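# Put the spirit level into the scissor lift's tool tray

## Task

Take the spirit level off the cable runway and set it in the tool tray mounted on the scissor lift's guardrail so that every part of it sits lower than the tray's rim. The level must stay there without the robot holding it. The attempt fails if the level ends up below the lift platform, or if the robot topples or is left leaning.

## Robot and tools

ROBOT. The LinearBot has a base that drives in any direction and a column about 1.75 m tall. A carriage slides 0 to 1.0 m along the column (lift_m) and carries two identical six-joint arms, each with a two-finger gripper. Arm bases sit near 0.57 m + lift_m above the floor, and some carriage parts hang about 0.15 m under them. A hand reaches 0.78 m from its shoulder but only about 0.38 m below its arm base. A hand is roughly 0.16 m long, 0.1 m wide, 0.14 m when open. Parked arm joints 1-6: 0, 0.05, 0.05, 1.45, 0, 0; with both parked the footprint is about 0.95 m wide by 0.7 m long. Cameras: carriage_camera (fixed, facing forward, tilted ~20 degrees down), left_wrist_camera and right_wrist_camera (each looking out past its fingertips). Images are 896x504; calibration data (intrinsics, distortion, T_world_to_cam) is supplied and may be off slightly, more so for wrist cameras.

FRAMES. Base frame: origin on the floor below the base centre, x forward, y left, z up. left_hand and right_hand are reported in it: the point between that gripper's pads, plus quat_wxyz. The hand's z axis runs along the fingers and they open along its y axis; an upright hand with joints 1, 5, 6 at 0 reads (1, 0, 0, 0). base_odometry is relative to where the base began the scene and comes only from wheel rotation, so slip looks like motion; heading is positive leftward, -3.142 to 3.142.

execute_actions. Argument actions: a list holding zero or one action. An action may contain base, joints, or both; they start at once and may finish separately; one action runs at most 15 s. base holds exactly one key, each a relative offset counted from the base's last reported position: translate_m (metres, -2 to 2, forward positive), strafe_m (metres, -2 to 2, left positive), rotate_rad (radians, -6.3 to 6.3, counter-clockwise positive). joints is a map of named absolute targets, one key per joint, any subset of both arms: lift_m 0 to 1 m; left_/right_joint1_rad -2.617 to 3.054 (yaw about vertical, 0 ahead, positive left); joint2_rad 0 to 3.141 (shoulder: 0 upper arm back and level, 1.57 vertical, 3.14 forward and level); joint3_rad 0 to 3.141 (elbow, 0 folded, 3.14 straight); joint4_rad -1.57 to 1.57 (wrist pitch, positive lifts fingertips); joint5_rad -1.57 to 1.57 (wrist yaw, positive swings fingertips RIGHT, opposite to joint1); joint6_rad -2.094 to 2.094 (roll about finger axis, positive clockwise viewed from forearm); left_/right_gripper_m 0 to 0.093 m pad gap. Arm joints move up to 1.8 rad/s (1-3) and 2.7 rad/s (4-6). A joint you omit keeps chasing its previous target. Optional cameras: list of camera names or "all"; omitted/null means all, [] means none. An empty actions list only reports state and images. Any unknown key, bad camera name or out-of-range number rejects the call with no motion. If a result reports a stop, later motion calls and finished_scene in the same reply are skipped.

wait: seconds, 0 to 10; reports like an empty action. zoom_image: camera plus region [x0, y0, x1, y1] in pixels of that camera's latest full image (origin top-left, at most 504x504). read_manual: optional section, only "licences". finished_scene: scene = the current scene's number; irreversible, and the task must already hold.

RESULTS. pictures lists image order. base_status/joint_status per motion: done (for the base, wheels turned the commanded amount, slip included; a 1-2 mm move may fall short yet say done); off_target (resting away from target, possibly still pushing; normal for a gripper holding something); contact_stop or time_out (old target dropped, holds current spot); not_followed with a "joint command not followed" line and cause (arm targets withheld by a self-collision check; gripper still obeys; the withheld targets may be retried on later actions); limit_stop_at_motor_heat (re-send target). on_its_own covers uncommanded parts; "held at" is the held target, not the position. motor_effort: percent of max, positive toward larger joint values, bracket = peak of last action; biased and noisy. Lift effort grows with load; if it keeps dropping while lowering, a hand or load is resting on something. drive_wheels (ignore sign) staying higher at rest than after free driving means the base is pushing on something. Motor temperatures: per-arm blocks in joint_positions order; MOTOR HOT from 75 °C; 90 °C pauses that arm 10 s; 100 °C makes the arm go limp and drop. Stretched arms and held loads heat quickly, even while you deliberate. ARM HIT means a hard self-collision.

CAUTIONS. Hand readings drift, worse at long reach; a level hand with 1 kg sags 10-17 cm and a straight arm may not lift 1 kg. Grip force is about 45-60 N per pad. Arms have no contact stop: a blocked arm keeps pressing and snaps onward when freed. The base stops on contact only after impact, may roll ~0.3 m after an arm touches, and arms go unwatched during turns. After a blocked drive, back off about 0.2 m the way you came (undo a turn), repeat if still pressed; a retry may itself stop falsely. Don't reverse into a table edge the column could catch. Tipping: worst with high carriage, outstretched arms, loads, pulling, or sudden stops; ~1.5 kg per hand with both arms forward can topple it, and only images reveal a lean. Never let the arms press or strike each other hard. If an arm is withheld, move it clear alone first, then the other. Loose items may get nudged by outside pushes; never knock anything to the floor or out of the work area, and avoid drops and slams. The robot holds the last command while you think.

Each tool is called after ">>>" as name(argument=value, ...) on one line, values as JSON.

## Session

>>> execute_actions(actions=[])

Scene clock: 0.00 s.
Motor temperatures (°C, as the motors report them): left_arm=[22 21 21 20 21 22] | right_arm=[22 24 22 22 19 19]
base_odometry: x=+0.000 y=+0.000 heading=+0.000 (m, m, rad; odometry frame)
base_status: not commanded
joint_positions: lift_m=+0.302 left_joint1_rad=-0.001 left_joint2_rad=+0.042 left_joint3_rad=+0.060 left_joint4_rad=+1.432 left_joint5_rad=+0.024 left_joint6_rad=+0.020 left_gripper_m=+0.095 right_joint1_rad=-0.034 right_joint2_rad=+0.014 right_joint3_rad=+0.011 right_joint4_rad=+1.463 right_joint5_rad=+0.022 right_joint6_rad=+0.023 right_gripper_m=+0.095
joint_status: not commanded
motor_effort: lift_m=+24 drive_wheels=+2 (%)
left_hand: x=+0.3076 y=+0.3333 z=+1.3080 quat_wxyz=(+0.998, +0.013, +0.060, +0.008) (m; base frame)
right_hand: x=+0.3065 y=-0.3422 z=+1.2955 quat_wxyz=(+0.998, +0.012, +0.055, -0.006) (m; base frame)
pictures: carriage_camera, left_wrist_camera, right_wrist_camera
camera_calibration (this result's frames):
left_wrist_camera: T_world_to_cam=[[-0.00583064, -0.99977, 0.0206171, 0.309443], [0.703739, -0.0187501, -0.710211, 0.722117], [0.710435, 0.0103681, 0.703687, -1.01927], [0, 0, 0, 1]] pos_world=[0.217746, 0.33348, 1.22372]
right_wrist_camera: T_world_to_cam=[[-0.0359493, -0.997738, -0.056798, -0.266745], [0.717891, 0.0137559, -0.69602, 0.688949], [0.695227, -0.0657962, 0.715773, -1.04258], [0, 0, 0, 1]] pos_world=[0.22065, -0.344217, 1.21062]
Images, in order (width x height): carriage_camera 896x504, left_wrist_camera 896x504, right_wrist_camera 896x504.

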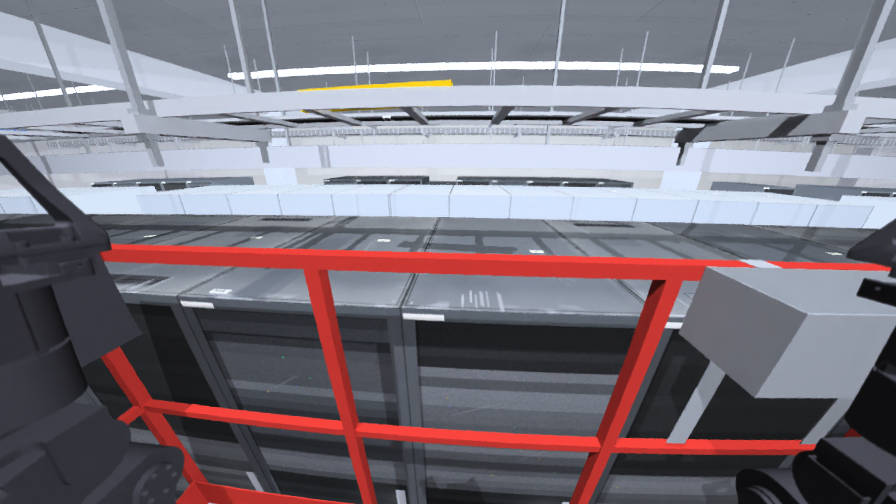

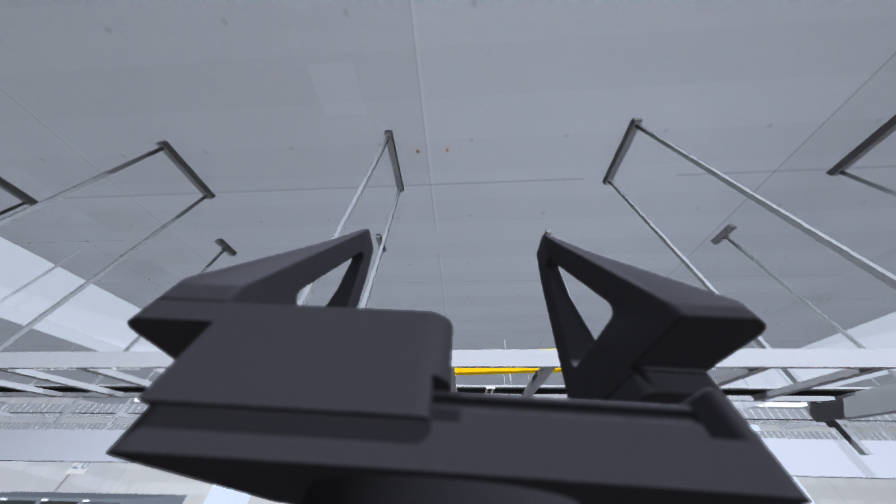

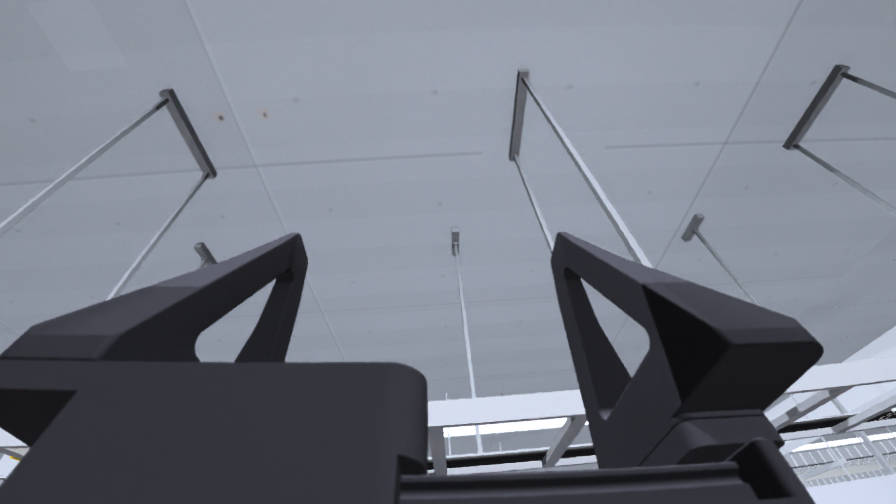

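>>> execute_actions(actions=[{"joints":{"lift_m":0.9,"left_joint4_rad":-0.3,"left_joint5_rad":-1.2,"right_joint4_rad":-0.3,"right_joint5_rad":1.2,"left_joint6_rad":0.6,"right_joint6_rad":-0.6}}])

Scene clock: 3.13 s.
Motor temperatures (°C, as the motors report them): left_arm=[22 21 21 21 21 22] | right_arm=[22 24 22 22 19 19]
base_odometry: x=+0.000 y=+0.000 heading=+0.000 (m, m, rad; odometry frame)
base_status: not commanded
joint_positions: lift_m=+0.900 left_joint1_rad=-0.001 left_joint2_rad=+0.042 left_joint3_rad=+0.060 left_joint4_rad=-0.293 left_joint5_rad=-1.197 left_joint6_rad=+0.595 left_gripper_m=+0.095 right_joint1_rad=-0.034 right_joint2_rad=+0.014 right_joint3_rad=+0.011 right_joint4_rad=-0.297 right_joint5_rad=+1.196 right_joint6_rad=-0.593 right_gripper_m=+0.095
joint_status: all done
motor_effort: lift_m=+25(30) drive_wheels=-1(1) (%)
left_hand: x=+0.4101 y=+0.4973 z=+1.6248 quat_wxyz=(+0.346, -0.132, +0.729, +0.575) (m; base frame)
right_hand: x=+0.4046 y=-0.5018 z=+1.6086 quat_wxyz=(+0.327, +0.137, +0.732, -0.582) (m; base frame)
pictures: carriage_camera, left_wrist_camera, right_wrist_camera
camera_calibration (this result's frames):
carriage_camera: T_world_to_cam=[[0.0565082, -0.998243, -0.0178249, 0.0201783], [-0.361133, -0.00379179, -0.932507, 1.82243], [0.930801, 0.0591314, -0.360712, 0.510559], [0, 0, 0, 1]] pos_world=[0.18177, -0.00313698, 1.88395]
left_wrist_camera: T_world_to_cam=[[0.623946, -0.267627, -0.734212, 1.07153], [-0.759148, -0.430518, -0.48821, 1.32208], [-0.185434, 0.861992, -0.471789, 0.537112], [0, 0, 0, 1]] pos_world=[0.434677, 0.392962, 1.68558]
right_wrist_camera: T_world_to_cam=[[-0.57814, -0.247568, 0.777473, -1.15085], [-0.78272, 0.437387, -0.442767, 1.25096], [-0.230441, -0.864525, -0.446647, 0.498166], [0, 0, 0, 1]] pos_world=[0.428598, -0.401388, 1.67114]
Images, in order (width x height): carriage_camera 896x504, left_wrist_camera 896x504, right_wrist_camera 896x504.

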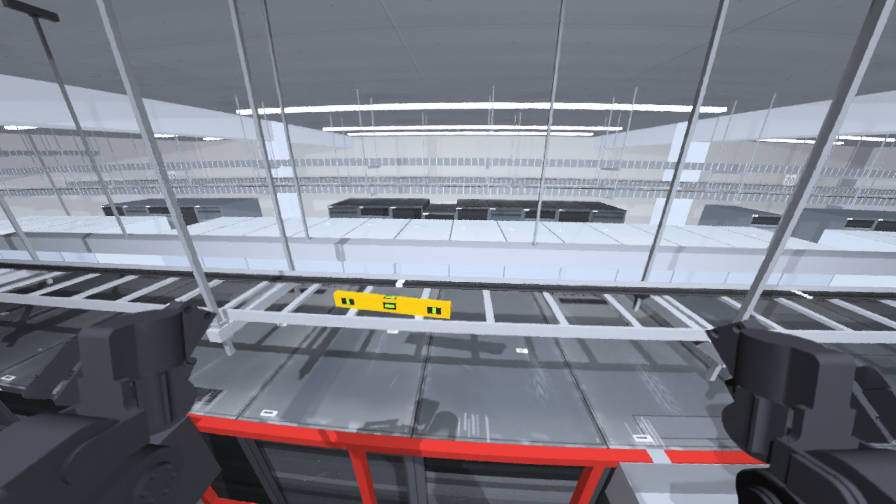

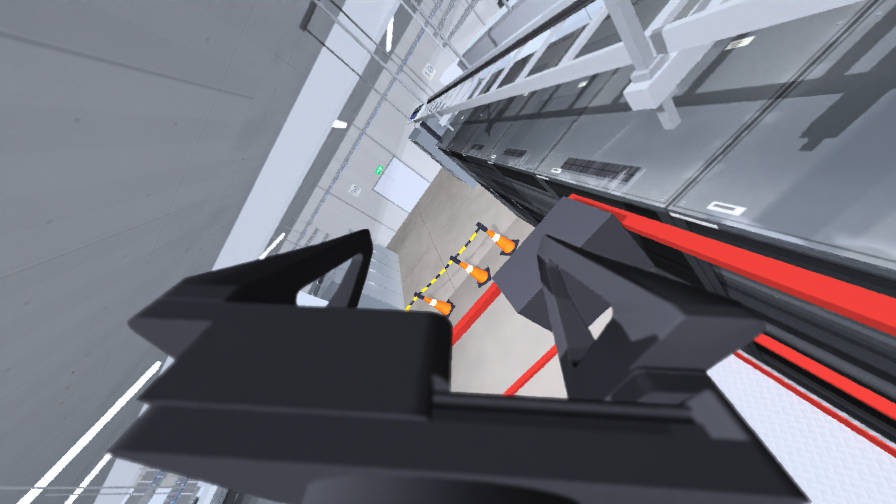

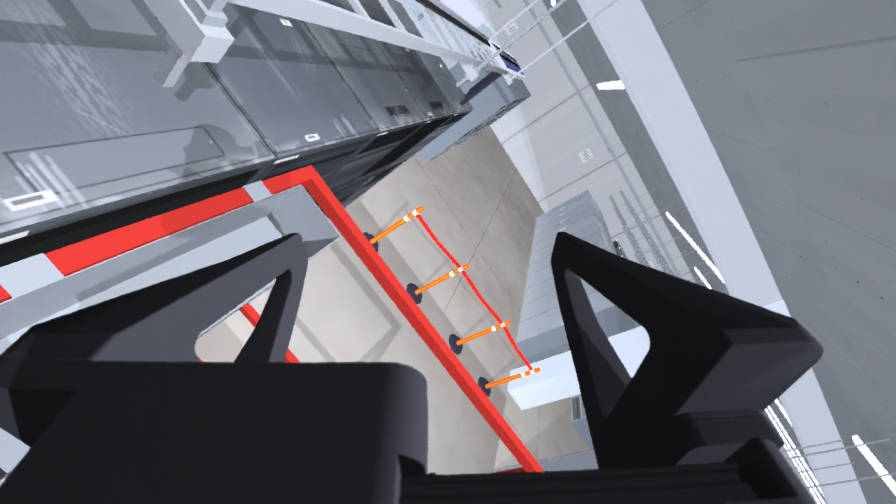

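>>> zoom_image(camera="carriage_camera", region=[310, 260, 490, 350])

Region (310, 260, 490, 350) of carriage_camera's 896x504 image, scaled by 2.800, with more detail than that image has.

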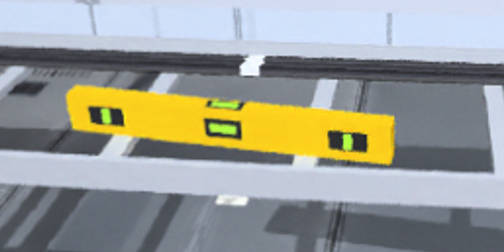

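>>> execute_actions(actions=[{"base":{"rotate_rad":-0.07},"joints":{"lift_m":1.0,"left_joint4_rad":1.45,"left_joint5_rad":0,"left_joint6_rad":0,"right_joint4_rad":1.0,"right_joint5_rad":0,"right_joint6_rad":0}}], cameras=[])

>>> execute_actions(actions=[{"base":{"strafe_m":0.4}}], cameras=[])

>>> execute_actions(actions=[{"base":{"translate_m":0.17},"joints":{"right_joint1_rad":0.52,"right_joint2_rad":1.6,"right_joint3_rad":1.3,"right_joint4_rad":0.0,"right_joint6_rad":-1.1}}], cameras=["carriage_camera"])

Scene clock: 7.87 s.
Motor temperatures (°C, as the motors report them): left_arm=[22 21 22 21 21 22] | right_arm=[22 24 23 23 19 19]
base_odometry: x=+0.000 y=+0.000 heading=-0.070 (m, m, rad; odometry frame)
base_status: done
joint_positions: lift_m=+1.000 left_joint1_rad=-0.001 left_joint2_rad=+0.042 left_joint3_rad=+0.060 left_joint4_rad=+1.442 left_joint5_rad=-0.003 left_joint6_rad=+0.005 left_gripper_m=+0.095 right_joint1_rad=-0.034 right_joint2_rad=+0.014 right_joint3_rad=+0.011 right_joint4_rad=+0.987 right_joint5_rad=+0.004 right_joint6_rad=-0.007 right_gripper_m=+0.095
joint_status: all done
motor_effort: lift_m=+25(29) drive_wheels=+8(9) (%)
left_hand: x=+0.3054 y=+0.3380 z=+2.0062 quat_wxyz=(+0.998, -0.001, +0.055, +0.002) (m; base frame)
right_hand: x=+0.4154 y=-0.3428 z=+1.9538 quat_wxyz=(+0.957, +0.006, +0.289, -0.020) (m; base frame)
pictures: none
No camera images: the call's "cameras" was empty. Leave "cameras" out to get every camera's image.

Scene clock: 10.80 s.
Motor temperatures (°C, as the motors report them): left_arm=[22 22 22 21 21 22] | right_arm=[22 24 24 23 19 19]
base_odometry: x=+0.028 y=+0.399 heading=-0.070 (m, m, rad; odometry frame)
base_status: done
joint_positions: lift_m=+1.000 left_joint1_rad=-0.001 left_joint2_rad=+0.042 left_joint3_rad=+0.060 left_joint4_rad=+1.442 left_joint5_rad=-0.002 left_joint6_rad=+0.005 left_gripper_m=+0.095 right_joint1_rad=-0.034 right_joint2_rad=+0.014 right_joint3_rad=+0.011 right_joint4_rad=+0.987 right_joint5_rad=+0.002 right_joint6_rad=-0.007 right_gripper_m=+0.095
joint_status: not commanded
motor_effort: lift_m=+25(25) drive_wheels=+0(12) (%)
left_hand: x=+0.3054 y=+0.3378 z=+2.0062 quat_wxyz=(+0.998, -0.001, +0.055, +0.002) (m; base frame)
right_hand: x=+0.4154 y=-0.3426 z=+1.9538 quat_wxyz=(+0.957, +0.005, +0.289, -0.020) (m; base frame)
pictures: none
No camera images: the call's "cameras" was empty. Leave "cameras" out to get every camera's image.

Scene clock: 12.73 s.
Motor temperatures (°C, as the motors report them): left_arm=[22 22 22 21 21 22] | right_arm=[22 25 24 24 19 19]
base_odometry: x=+0.198 y=+0.388 heading=-0.069 (m, m, rad; odometry frame)
base_status: done
joint_positions: lift_m=+1.000 left_joint1_rad=-0.001 left_joint2_rad=+0.042 left_joint3_rad=+0.060 left_joint4_rad=+1.442 left_joint5_rad=-0.002 left_joint6_rad=+0.005 left_gripper_m=+0.095 right_joint1_rad=+0.512 right_joint2_rad=+1.607 right_joint3_rad=+1.277 right_joint4_rad=-0.005 right_joint5_rad=+0.001 right_joint6_rad=-1.093 right_gripper_m=+0.095
joint_status: all done
motor_effort: lift_m=+24(25) drive_wheels=-6(14) (%)
left_hand: x=+0.3052 y=+0.3378 z=+2.0063 quat_wxyz=(+0.998, -0.001, +0.055, +0.002) (m; base frame)
right_hand: x=+0.7255 y=-0.0863 z=+1.8468 quat_wxyz=(+0.555, -0.586, +0.567, -0.166) (m; base frame)
pictures: carriage_camera
camera_calibration (this result's frames):
carriage_camera: T_world_to_cam=[[0.0565082, -0.998243, -0.0178249, 0.0219607], [-0.361133, -0.00379179, -0.932507, 1.91568], [0.930801, 0.0591314, -0.360712, 0.546629], [0, 0, 0, 1]] pos_world=[0.18177, -0.00313698, 1.98395]
Images, in order (width x height): carriage_camera 896x504.

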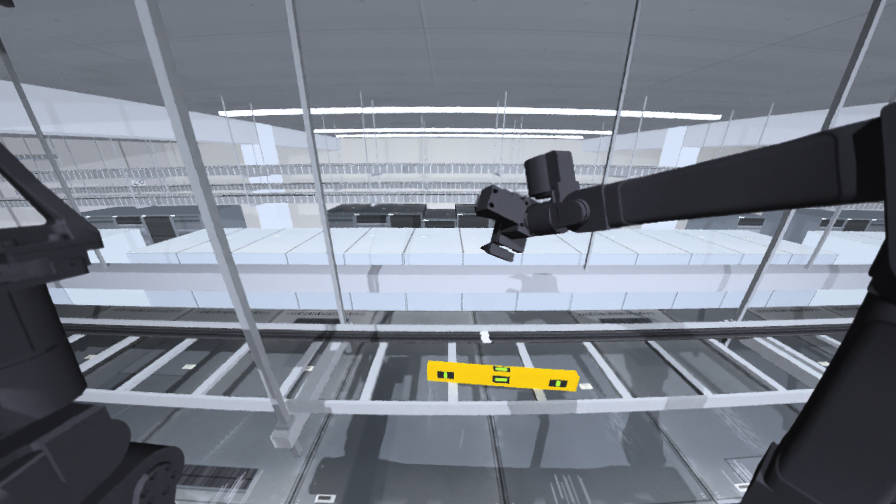

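>>> execute_actions(actions=[{"base":{"translate_m":0.02},"joints":{"right_joint2_rad":2.29,"right_joint3_rad":1.66,"right_joint4_rad":-0.93,"right_joint6_rad":-0.98}}], cameras=["carriage_camera","right_wrist_camera"])

Scene clock: 14.53 s.
Motor temperatures (°C, as the motors report them): left_arm=[22 22 22 21 21 22] | right_arm=[22 25 25 24 19 19]
base_odometry: x=+0.218 y=+0.386 heading=-0.069 (m, m, rad; odometry frame)
base_status: done
joint_positions: lift_m=+1.000 left_joint1_rad=-0.001 left_joint2_rad=+0.042 left_joint3_rad=+0.060 left_joint4_rad=+1.444 left_joint5_rad=-0.002 left_joint6_rad=+0.005 left_gripper_m=+0.095 right_joint1_rad=+0.513 right_joint2_rad=+2.313 right_joint3_rad=+1.649 right_joint4_rad=-0.924 right_joint5_rad=+0.001 right_joint6_rad=-0.986 right_gripper_m=+0.095
joint_status: all done
motor_effort: lift_m=+24(24) drive_wheels=-5(11) (%)
left_hand: x=+0.3048 y=+0.3378 z=+2.0063 quat_wxyz=(+0.999, -0.001, +0.054, +0.002) (m; base frame)
right_hand: x=+0.6479 y=-0.1296 z=+1.5313 quat_wxyz=(-0.008, -0.681, +0.732, +0.001) (m; base frame)
pictures: carriage_camera, right_wrist_camera
camera_calibration (this result's frames):
carriage_camera: T_world_to_cam=[[0.0565082, -0.998243, -0.0178249, 0.0219607], [-0.361133, -0.00379179, -0.932507, 1.91568], [0.930801, 0.0591314, -0.360712, 0.546629], [0, 0, 0, 1]] pos_world=[0.18177, -0.00313698, 1.98395]
right_wrist_camera: T_world_to_cam=[[0.998371, -0.0529237, 0.0213117, -0.696225], [-0.0547048, -0.781903, 0.620995, -1.01427], [-0.0162017, -0.621149, -0.783525, 1.25015], [0, 0, 0, 1]] pos_world=[0.65986, -0.053384, 1.62422]
Images, in order (width x height): carriage_camera 896x504, right_wrist_camera 896x504.

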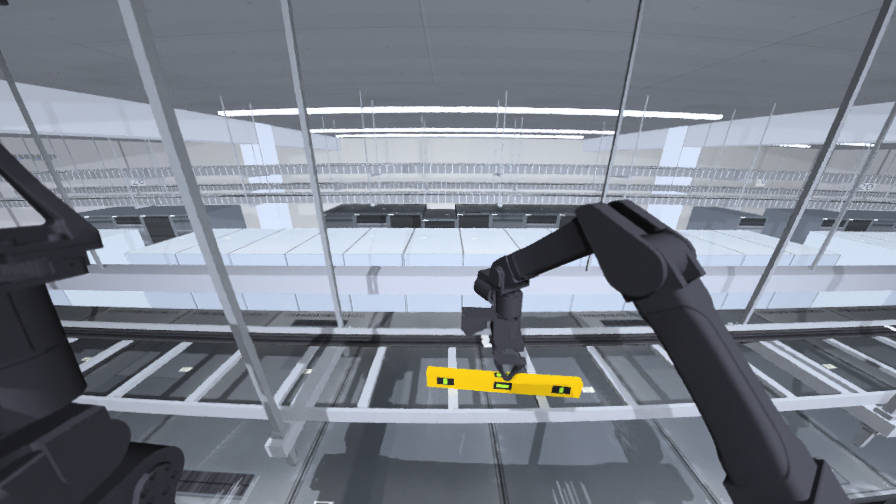

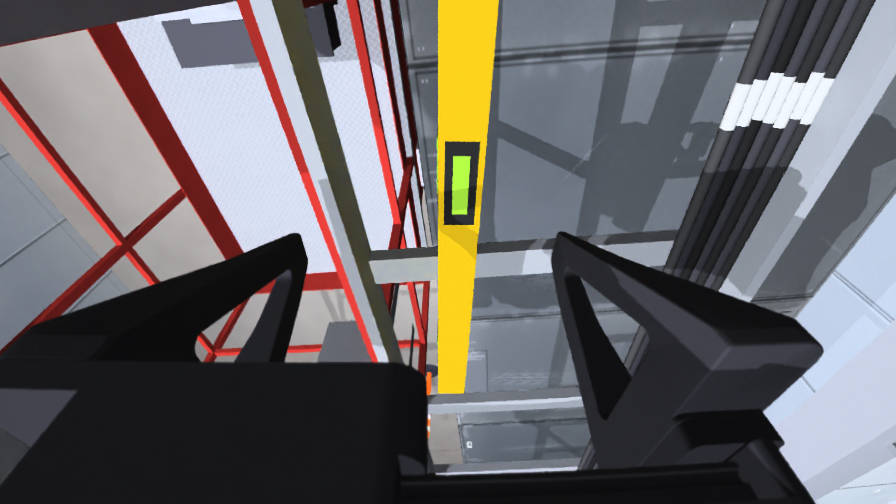

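>>> execute_actions(actions=[{"base":{"translate_m":0.017},"joints":{"lift_m":0.93}}], cameras=["right_wrist_camera"])

Scene clock: 15.60 s.
Motor temperatures (°C, as the motors report them): left_arm=[22 22 22 21 21 22] | right_arm=[22 26 25 24 19 19]
base_odometry: x=+0.235 y=+0.385 heading=-0.068 (m, m, rad; odometry frame)
base_status: done
joint_positions: lift_m=+0.930 left_joint1_rad=-0.001 left_joint2_rad=+0.042 left_joint3_rad=+0.060 left_joint4_rad=+1.446 left_joint5_rad=-0.001 left_joint6_rad=+0.005 left_gripper_m=+0.095 right_joint1_rad=+0.514 right_joint2_rad=+2.301 right_joint3_rad=+1.649 right_joint4_rad=-0.926 right_joint5_rad=+0.000 right_joint6_rad=-0.986 right_gripper_m=+0.095
joint_status: all done
motor_effort: lift_m=+21(23) drive_wheels=-5(9) (%)
left_hand: x=+0.3044 y=+0.3376 z=+1.9367 quat_wxyz=(+0.999, +0.000, +0.053, +0.002) (m; base frame)
right_hand: x=+0.6487 y=-0.1286 z=+1.4664 quat_wxyz=(-0.004, -0.682, +0.732, +0.001) (m; base frame)
pictures: right_wrist_camera
camera_calibration (this result's frames):
right_wrist_camera: T_world_to_cam=[[0.998211, -0.0523056, 0.028951, -0.706666], [-0.0590229, -0.785254, 0.616355, -0.963978], [-0.00950492, -0.616961, -0.786936, 1.20115], [0, 0, 0, 1]] pos_world=[0.659922, -0.0528673, 1.55984]
Images, in order (width x height): right_wrist_camera 896x504.

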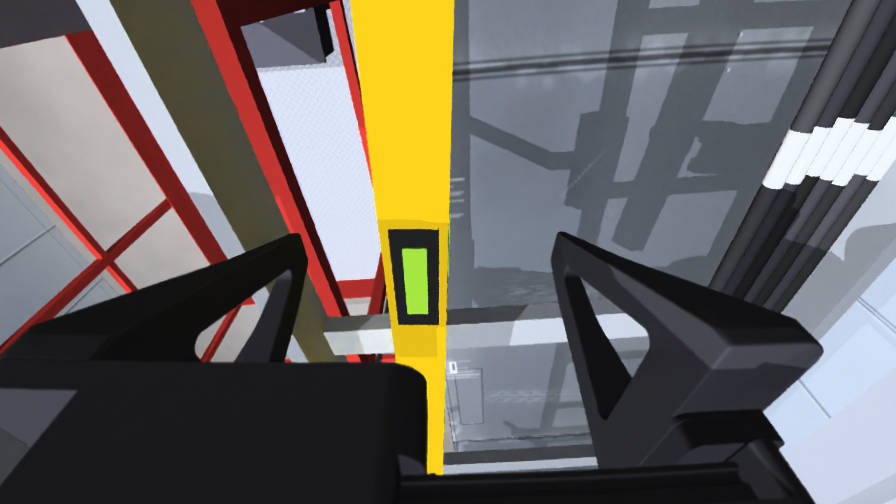

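>>> execute_actions(actions=[{"joints":{"lift_m":0.895}}], cameras=["right_wrist_camera"])

>>> execute_actions(actions=[{"joints":{"right_gripper_m":0.0}}], cameras=["carriage_camera","right_wrist_camera"])

Scene clock: 16.60 s.
Motor temperatures (°C, as the motors report them): left_arm=[22 22 23 21 21 22] | right_arm=[22 27 25 24 19 19]
base_odometry: x=+0.235 y=+0.385 heading=-0.068 (m, m, rad; odometry frame)
base_status: not commanded
joint_positions: lift_m=+0.895 left_joint1_rad=-0.001 left_joint2_rad=+0.042 left_joint3_rad=+0.060 left_joint4_rad=+1.446 left_joint5_rad=+0.000 left_joint6_rad=+0.005 left_gripper_m=+0.095 right_joint1_rad=+0.514 right_joint2_rad=+2.303 right_joint3_rad=+1.649 right_joint4_rad=-0.928 right_joint5_rad=+0.000 right_joint6_rad=-0.986 right_gripper_m=+0.095
joint_status: all done
motor_effort: lift_m=+21(22) drive_wheels=+2(6) (%)
left_hand: x=+0.3044 y=+0.3375 z=+1.9017 quat_wxyz=(+0.999, +0.000, +0.053, +0.002) (m; base frame)
right_hand: x=+0.6482 y=-0.1289 z=+1.4307 quat_wxyz=(-0.005, -0.681, +0.732, +0.001) (m; base frame)
pictures: right_wrist_camera
camera_calibration (this result's frames):
right_wrist_camera: T_world_to_cam=[[0.998294, -0.0522592, 0.026054, -0.700975], [-0.0571774, -0.784213, 0.617852, -0.945444], [-0.0118566, -0.618287, -0.785863, 1.17264], [0, 0, 0, 1]] pos_world=[0.659624, -0.0530352, 1.52394]
Images, in order (width x height): right_wrist_camera 896x504.

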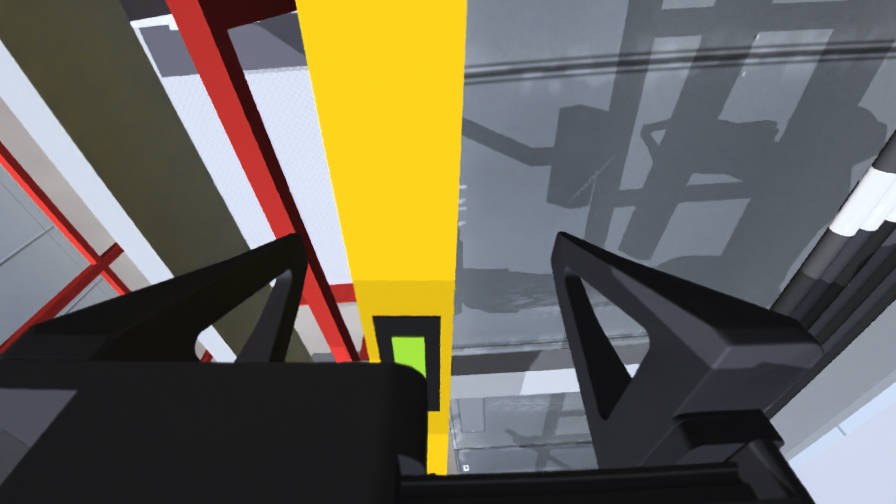

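Scene clock: 17.33 s.
Motor temperatures (°C, as the motors report them): left_arm=[22 22 23 21 21 22] | right_arm=[22 27 25 23 19 19]
base_odometry: x=+0.235 y=+0.385 heading=-0.068 (m, m, rad; odometry frame)
base_status: not commanded
joint_positions: lift_m=+0.895 left_joint1_rad=-0.001 left_joint2_rad=+0.042 left_joint3_rad=+0.060 left_joint4_rad=+1.446 left_joint5_rad=+0.000 left_joint6_rad=+0.005 left_gripper_m=+0.095 right_joint1_rad=+0.514 right_joint2_rad=+2.303 right_joint3_rad=+1.649 right_joint4_rad=-0.931 right_joint5_rad=-0.002 right_joint6_rad=-0.986 right_gripper_m=+0.021
joint_status: right_gripper_m off_target (ended at +0.021, target +0.000)
motor_effort: lift_m=+21(21) drive_wheels=+2(2) (%)
left_hand: x=+0.3044 y=+0.3375 z=+1.9017 quat_wxyz=(+0.999, +0.000, +0.053, +0.002) (m; base frame)
right_hand: x=+0.6471 y=-0.1290 z=+1.4307 quat_wxyz=(-0.007, -0.681, +0.732, +0.003) (m; base frame)
pictures: carriage_camera, right_wrist_camera
camera_calibration (this result's frames):
carriage_camera: T_world_to_cam=[[0.0565082, -0.998243, -0.0178249, 0.0200956], [-0.361133, -0.00379179, -0.932507, 1.8181], [0.930801, 0.0591314, -0.360712, 0.508885], [0, 0, 0, 1]] pos_world=[0.18177, -0.00313698, 1.87931]
right_wrist_camera: T_world_to_cam=[[0.998378, -0.0526717, 0.0216104, -0.693723], [-0.0547526, -0.784261, 0.61801, -0.947404], [-0.0156034, -0.618191, -0.785873, 1.17501], [0, 0, 0, 1]] pos_world=[0.659059, -0.0531688, 1.52391]
Images, in order (width x height): carriage_camera 896x504, right_wrist_camera 896x504.

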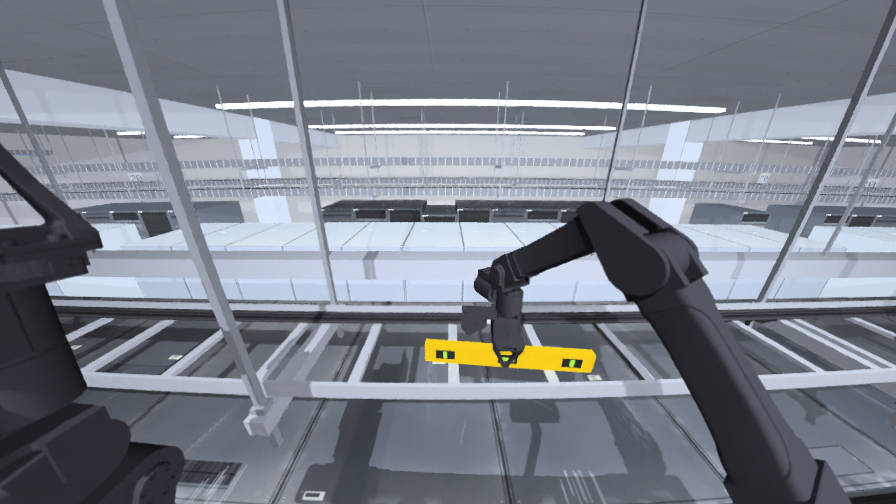

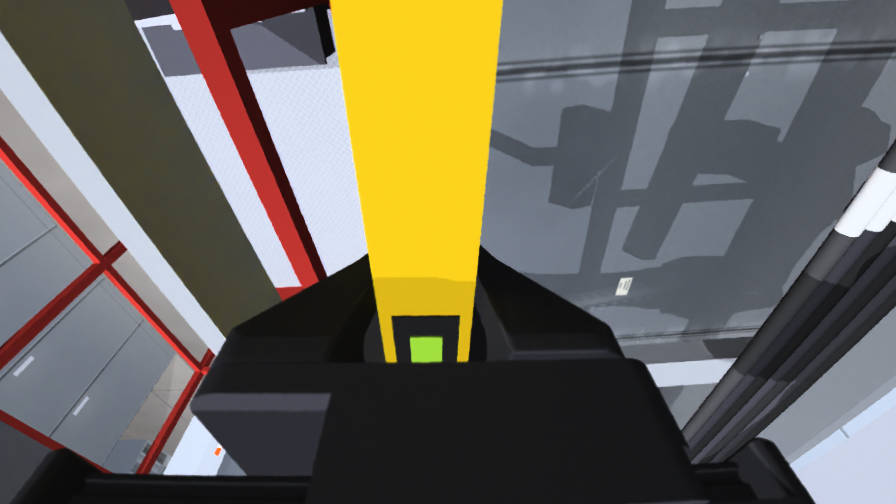

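>>> execute_actions(actions=[{"joints":{"lift_m":1.0}}], cameras=["carriage_camera"])

>>> execute_actions(actions=[{"base":{"translate_m":-0.29}}], cameras=[])

>>> execute_actions(actions=[{"joints":{"right_joint1_rad":0.0,"right_joint2_rad":2.22,"right_joint3_rad":0.82,"right_joint4_rad":-0.17,"right_joint6_rad":-1.57}}], cameras=["carriage_camera"])

Scene clock: 18.83 s.
Motor temperatures (°C, as the motors report them): left_arm=[22 22 23 21 21 22] | right_arm=[22 29 25 23 19 19]
base_odometry: x=+0.235 y=+0.385 heading=-0.068 (m, m, rad; odometry frame)
base_status: not commanded
joint_positions: lift_m=+1.000 left_joint1_rad=-0.001 left_joint2_rad=+0.042 left_joint3_rad=+0.060 left_joint4_rad=+1.446 left_joint5_rad=+0.000 left_joint6_rad=+0.005 left_gripper_m=+0.095 right_joint1_rad=+0.514 right_joint2_rad=+2.309 right_joint3_rad=+1.649 right_joint4_rad=-0.930 right_joint5_rad=-0.001 right_joint6_rad=-0.986 right_gripper_m=+0.021
joint_status: all done
motor_effort: lift_m=+25(31) drive_wheels=-5(5) (%)
left_hand: x=+0.3044 y=+0.3375 z=+2.0063 quat_wxyz=(+0.999, +0.000, +0.053, +0.002) (m; base frame)
right_hand: x=+0.6467 y=-0.1294 z=+1.5329 quat_wxyz=(-0.009, -0.681, +0.732, +0.003) (m; base frame)
pictures: carriage_camera
camera_calibration (this result's frames):
carriage_camera: T_world_to_cam=[[0.0565082, -0.998243, -0.0178249, 0.0219601], [-0.361133, -0.00379179, -0.932507, 1.91565], [0.930801, 0.0591314, -0.360712, 0.546617], [0, 0, 0, 1]] pos_world=[0.18177, -0.00313698, 1.98392]
Images, in order (width x height): carriage_camera 896x504.

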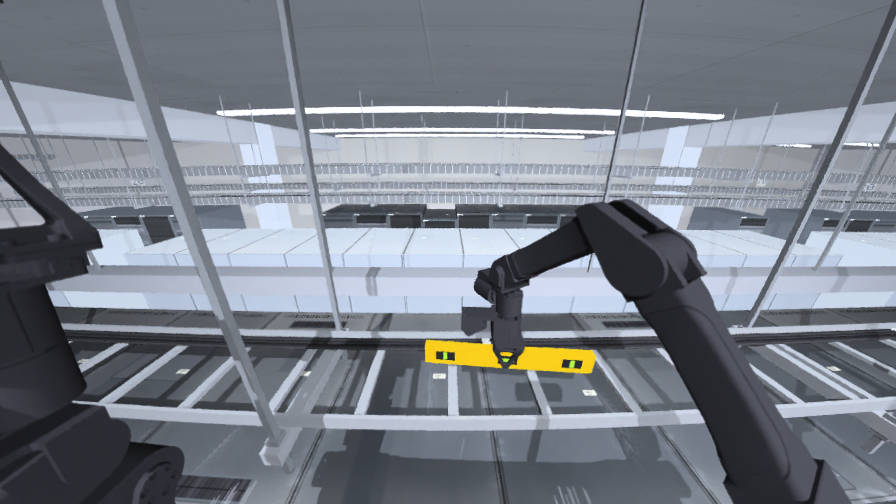

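Scene clock: 21.37 s.
Motor temperatures (°C, as the motors report them): left_arm=[22 22 23 21 21 22] | right_arm=[22 30 25 23 19 19]
base_odometry: x=-0.055 y=+0.405 heading=-0.068 (m, m, rad; odometry frame)
base_status: done
joint_positions: lift_m=+1.000 left_joint1_rad=-0.001 left_joint2_rad=+0.042 left_joint3_rad=+0.060 left_joint4_rad=+1.447 left_joint5_rad=+0.000 left_joint6_rad=+0.005 left_gripper_m=+0.095 right_joint1_rad=+0.515 right_joint2_rad=+2.309 right_joint3_rad=+1.649 right_joint4_rad=-0.930 right_joint5_rad=-0.001 right_joint6_rad=-0.986 right_gripper_m=+0.021
joint_status: not commanded
motor_effort: lift_m=+25(25) drive_wheels=+0(18) (%)
left_hand: x=+0.3040 y=+0.3374 z=+2.0064 quat_wxyz=(+0.999, +0.000, +0.053, +0.002) (m; base frame)
right_hand: x=+0.6464 y=-0.1288 z=+1.5329 quat_wxyz=(-0.009, -0.682, +0.731, +0.003) (m; base frame)
pictures: none
No camera images: the call's "cameras" was empty. Leave "cameras" out to get every camera's image.

Scene clock: 22.83 s.
Motor temperatures (°C, as the motors report them): left_arm=[22 22 23 21 21 22] | right_arm=[22 31 25 23 19 19]
base_odometry: x=-0.055 y=+0.405 heading=-0.068 (m, m, rad; odometry frame)
base_status: not commanded
joint_positions: lift_m=+1.000 left_joint1_rad=-0.001 left_joint2_rad=+0.042 left_joint3_rad=+0.060 left_joint4_rad=+1.447 left_joint5_rad=+0.000 left_joint6_rad=+0.005 left_gripper_m=+0.095 right_joint1_rad=-0.008 right_joint2_rad=+2.233 right_joint3_rad=+0.825 right_joint4_rad=-0.186 right_joint5_rad=+0.004 right_joint6_rad=-1.563 right_gripper_m=+0.021
joint_status: all done
motor_effort: lift_m=+25(25) drive_wheels=-1(4) (%)
left_hand: x=+0.3040 y=+0.3374 z=+2.0064 quat_wxyz=(+0.999, +0.000, +0.053, +0.002) (m; base frame)
right_hand: x=+0.5536 y=-0.3403 z=+1.4166 quat_wxyz=(-0.009, -0.702, +0.712, +0.007) (m; base frame)
pictures: carriage_camera
camera_calibration (this result's frames):
carriage_camera: T_world_to_cam=[[0.0565082, -0.998243, -0.0178249, 0.0219601], [-0.361133, -0.00379179, -0.932507, 1.91565], [0.930801, 0.0591314, -0.360712, 0.546617], [0, 0, 0, 1]] pos_world=[0.18177, -0.00313698, 1.98392]
Images, in order (width x height): carriage_camera 896x504.

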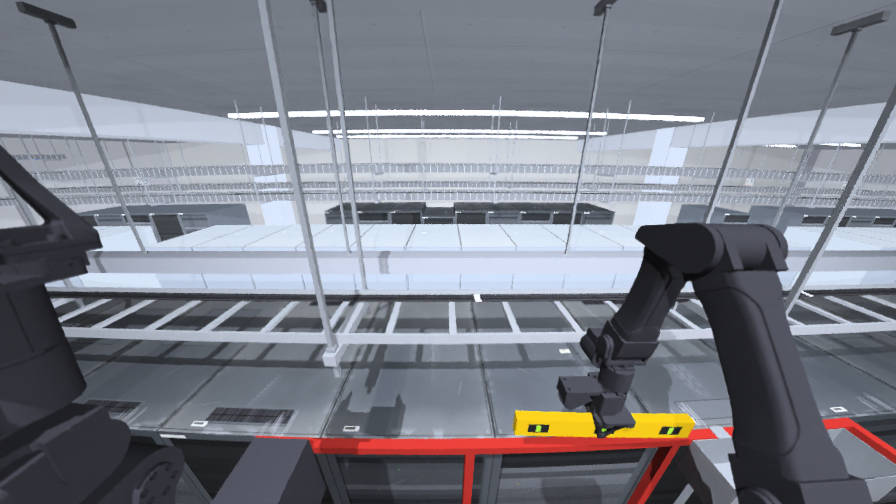

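>>> execute_actions(actions=[{"base":{"strafe_m":-0.76},"joints":{"lift_m":0.85}}], cameras=["carriage_camera","right_wrist_camera"])

Scene clock: 27.00 s.
Motor temperatures (°C, as the motors report them): left_arm=[22 22 23 21 21 22] | right_arm=[22 32 25 23 19 19]
base_odometry: x=-0.107 y=-0.353 heading=-0.069 (m, m, rad; odometry frame)
base_status: done
joint_positions: lift_m=+0.850 left_joint1_rad=-0.001 left_joint2_rad=+0.042 left_joint3_rad=+0.060 left_joint4_rad=+1.447 left_joint5_rad=+0.000 left_joint6_rad=+0.005 left_gripper_m=+0.095 right_joint1_rad=-0.005 right_joint2_rad=+2.233 right_joint3_rad=+0.825 right_joint4_rad=-0.177 right_joint5_rad=+0.000 right_joint6_rad=-1.563 right_gripper_m=+0.021
joint_status: all done
motor_effort: lift_m=+22(22) drive_wheels=-4(8) (%)
left_hand: x=+0.3040 y=+0.3374 z=+1.8567 quat_wxyz=(+0.999, +0.000, +0.053, +0.002) (m; base frame)
right_hand: x=+0.5558 y=-0.3390 z=+1.2668 quat_wxyz=(-0.005, -0.702, +0.712, +0.005) (m; base frame)
pictures: carriage_camera, right_wrist_camera
camera_calibration (this result's frames):
carriage_camera: T_world_to_cam=[[0.0565082, -0.998243, -0.0178249, 0.0192927], [-0.361133, -0.00379179, -0.932507, 1.7761], [0.930801, 0.0591314, -0.360712, 0.492637], [0, 0, 0, 1]] pos_world=[0.18177, -0.00313698, 1.83427]
right_wrist_camera: T_world_to_cam=[[0.999771, 0.00550425, 0.0206856, -0.58991], [-0.00834175, -0.789785, 0.613327, -1.03757], [0.019713, -0.613359, -0.789558, 0.901626], [0, 0, 0, 1]] pos_world=[0.563346, -0.263192, 1.36046]
Images, in order (width x height): carriage_camera 896x504, right_wrist_camera 896x504.

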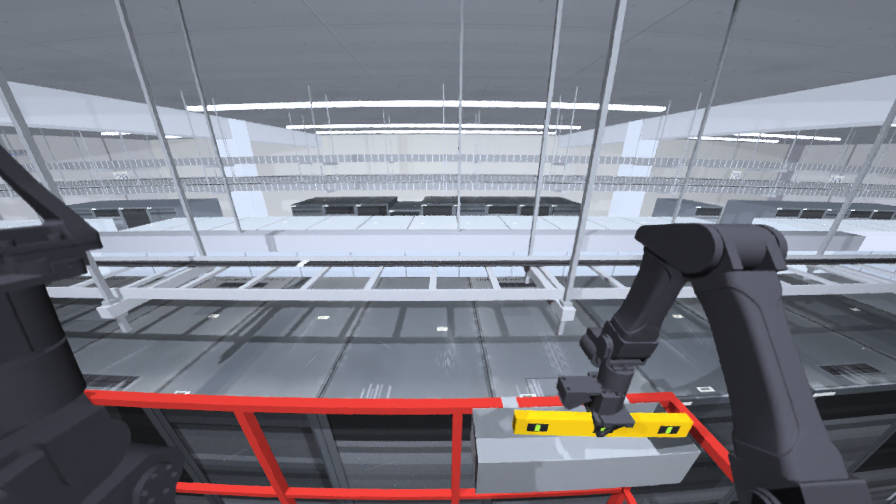

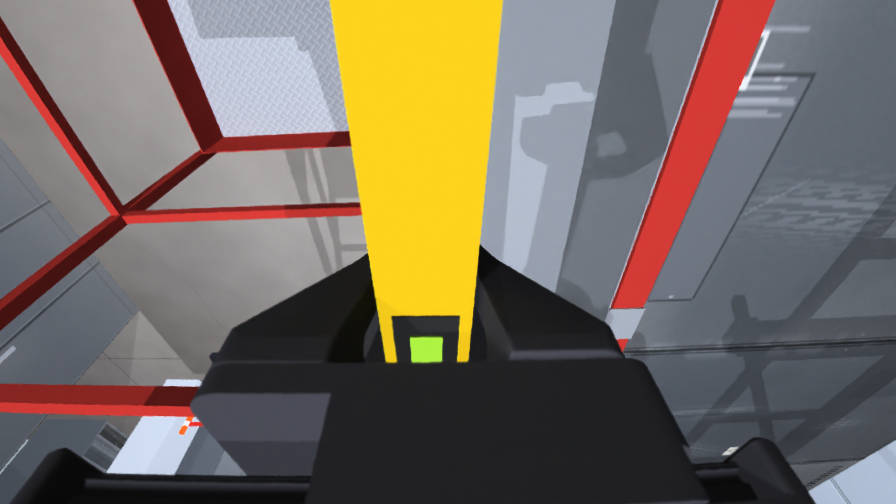

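>>> execute_actions(actions=[{"base":{"translate_m":0.06},"joints":{"lift_m":0.78}}], cameras=["carriage_camera","right_wrist_camera"])

>>> zoom_image(camera="carriage_camera", region=[450, 360, 770, 504])

Scene clock: 28.57 s.
Motor temperatures (°C, as the motors report them): left_arm=[22 22 23 21 21 22] | right_arm=[22 32 25 23 19 19]
base_odometry: x=-0.047 y=-0.357 heading=-0.069 (m, m, rad; odometry frame)
base_status: done
joint_positions: lift_m=+0.780 left_joint1_rad=-0.001 left_joint2_rad=+0.042 left_joint3_rad=+0.060 left_joint4_rad=+1.449 left_joint5_rad=+0.000 left_joint6_rad=+0.005 left_gripper_m=+0.095 right_joint1_rad=-0.005 right_joint2_rad=+2.234 right_joint3_rad=+0.825 right_joint4_rad=-0.172 right_joint5_rad=+0.000 right_joint6_rad=-1.563 right_gripper_m=+0.021
joint_status: all done
motor_effort: lift_m=+21(22) drive_wheels=-7(15) (%)
left_hand: x=+0.3035 y=+0.3374 z=+1.7867 quat_wxyz=(+0.999, +0.000, +0.052, +0.002) (m; base frame)
right_hand: x=+0.5568 y=-0.3390 z=+1.1966 quat_wxyz=(-0.004, -0.702, +0.712, +0.003) (m; base frame)
pictures: carriage_camera, right_wrist_camera
camera_calibration (this result's frames):
carriage_camera: T_world_to_cam=[[0.0565082, -0.998243, -0.0178249, 0.0180445], [-0.361133, -0.00379179, -0.932507, 1.7108], [0.930801, 0.0591314, -0.360712, 0.467379], [0, 0, 0, 1]] pos_world=[0.18177, -0.00313698, 1.76425]
right_wrist_camera: T_world_to_cam=[[0.999675, 0.00549146, 0.0248846, -0.594446], [-0.0109196, -0.790005, 0.613003, -0.992692], [0.0230252, -0.613076, -0.789689, 0.844597], [0, 0, 0, 1]] pos_world=[0.563967, -0.263166, 1.29028]
Images, in order (width x height): carriage_camera 896x504, right_wrist_camera 896x504.

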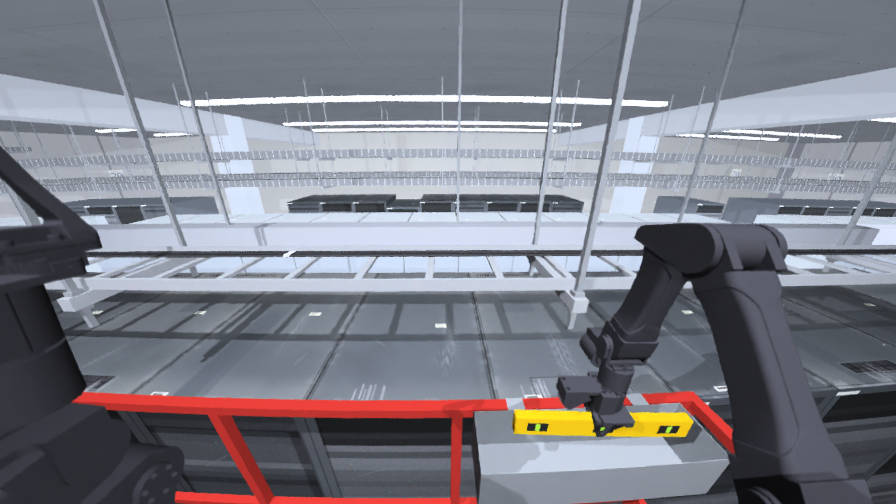

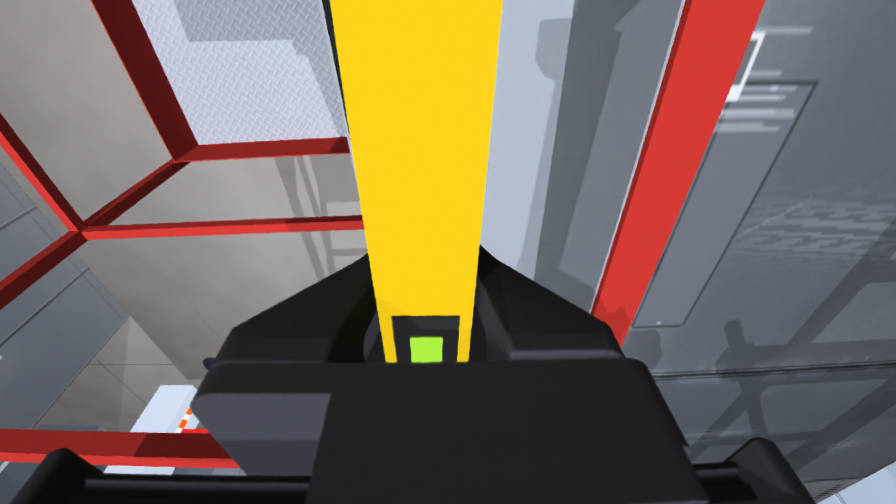

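Region (450, 360, 770, 504) of carriage_camera's 896x504 image, scaled by 1.575, with more detail than that image has; it fills the top 227 rows of this view, and the rest is white.

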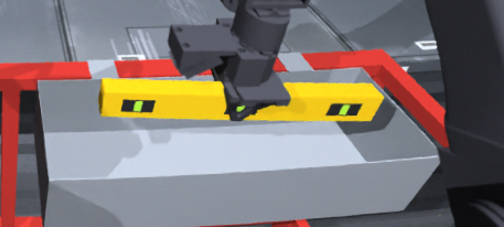

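>>> execute_actions(actions=[{"base":{"translate_m":0.025},"joints":{"lift_m":0.68}}], cameras=["carriage_camera","right_wrist_camera"])

Scene clock: 30.23 s.
Motor temperatures (°C, as the motors report them): left_arm=[22 22 23 21 21 22] | right_arm=[22 33 25 23 19 19]
base_odometry: x=-0.022 y=-0.359 heading=-0.070 (m, m, rad; odometry frame)
base_status: done
joint_positions: lift_m=+0.680 left_joint1_rad=-0.001 left_joint2_rad=+0.042 left_joint3_rad=+0.060 left_joint4_rad=+1.449 left_joint5_rad=+0.000 left_joint6_rad=+0.005 left_gripper_m=+0.095 right_joint1_rad=-0.005 right_joint2_rad=+2.233 right_joint3_rad=+0.825 right_joint4_rad=-0.169 right_joint5_rad=+0.000 right_joint6_rad=-1.563 right_gripper_m=+0.021
joint_status: all done
motor_effort: lift_m=+22(22) drive_wheels=+2(12) (%)
left_hand: x=+0.3035 y=+0.3374 z=+1.6867 quat_wxyz=(+0.999, +0.000, +0.052, +0.002) (m; base frame)
right_hand: x=+0.5578 y=-0.3389 z=+1.0968 quat_wxyz=(-0.002, -0.702, +0.712, +0.002) (m; base frame)
pictures: carriage_camera, right_wrist_camera
camera_calibration (this result's frames):
carriage_camera: T_world_to_cam=[[0.0565082, -0.998243, -0.0178249, 0.0162622], [-0.361133, -0.00379179, -0.932507, 1.61756], [0.930801, 0.0591314, -0.360712, 0.431311], [0, 0, 0, 1]] pos_world=[0.18177, -0.00313698, 1.66426]
right_wrist_camera: T_world_to_cam=[[0.999573, 0.0054787, 0.0287018, -0.597054], [-0.013261, -0.790226, 0.612671, -0.929862], [0.0260376, -0.61279, -0.789816, 0.764358], [0, 0, 0, 1]] pos_world=[0.564566, -0.263139, 1.19054]
Images, in order (width x height): carriage_camera 896x504, right_wrist_camera 896x504.

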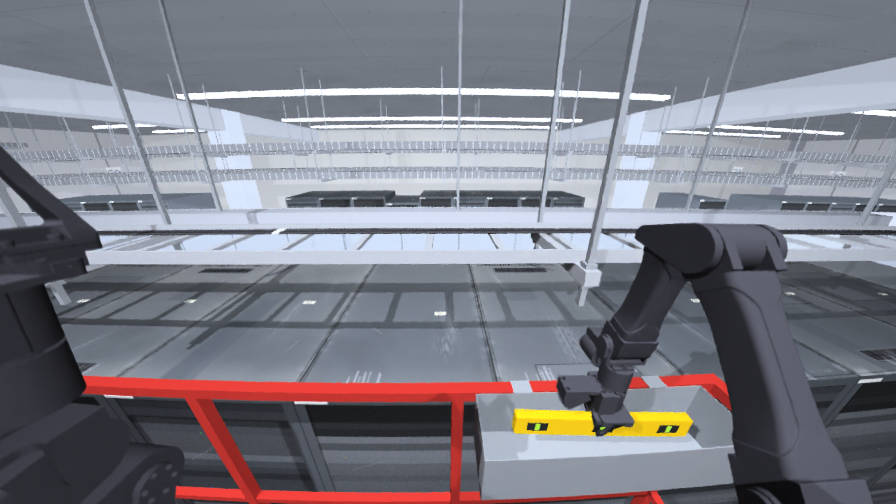

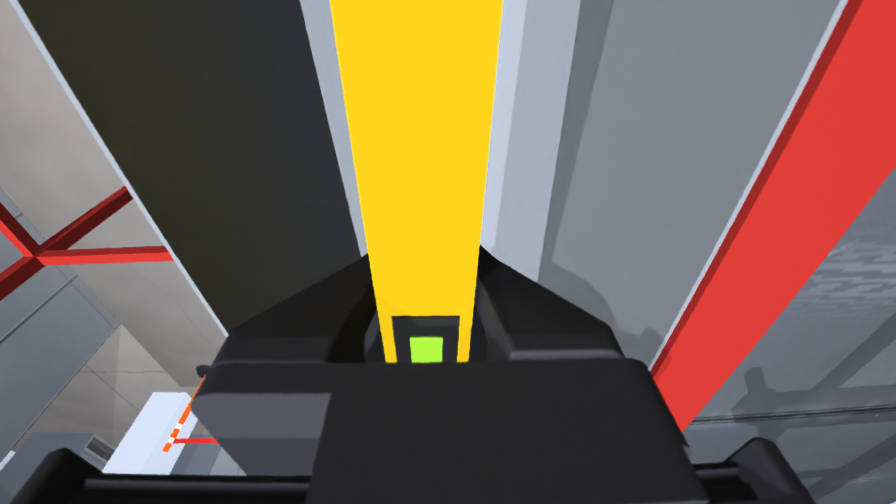

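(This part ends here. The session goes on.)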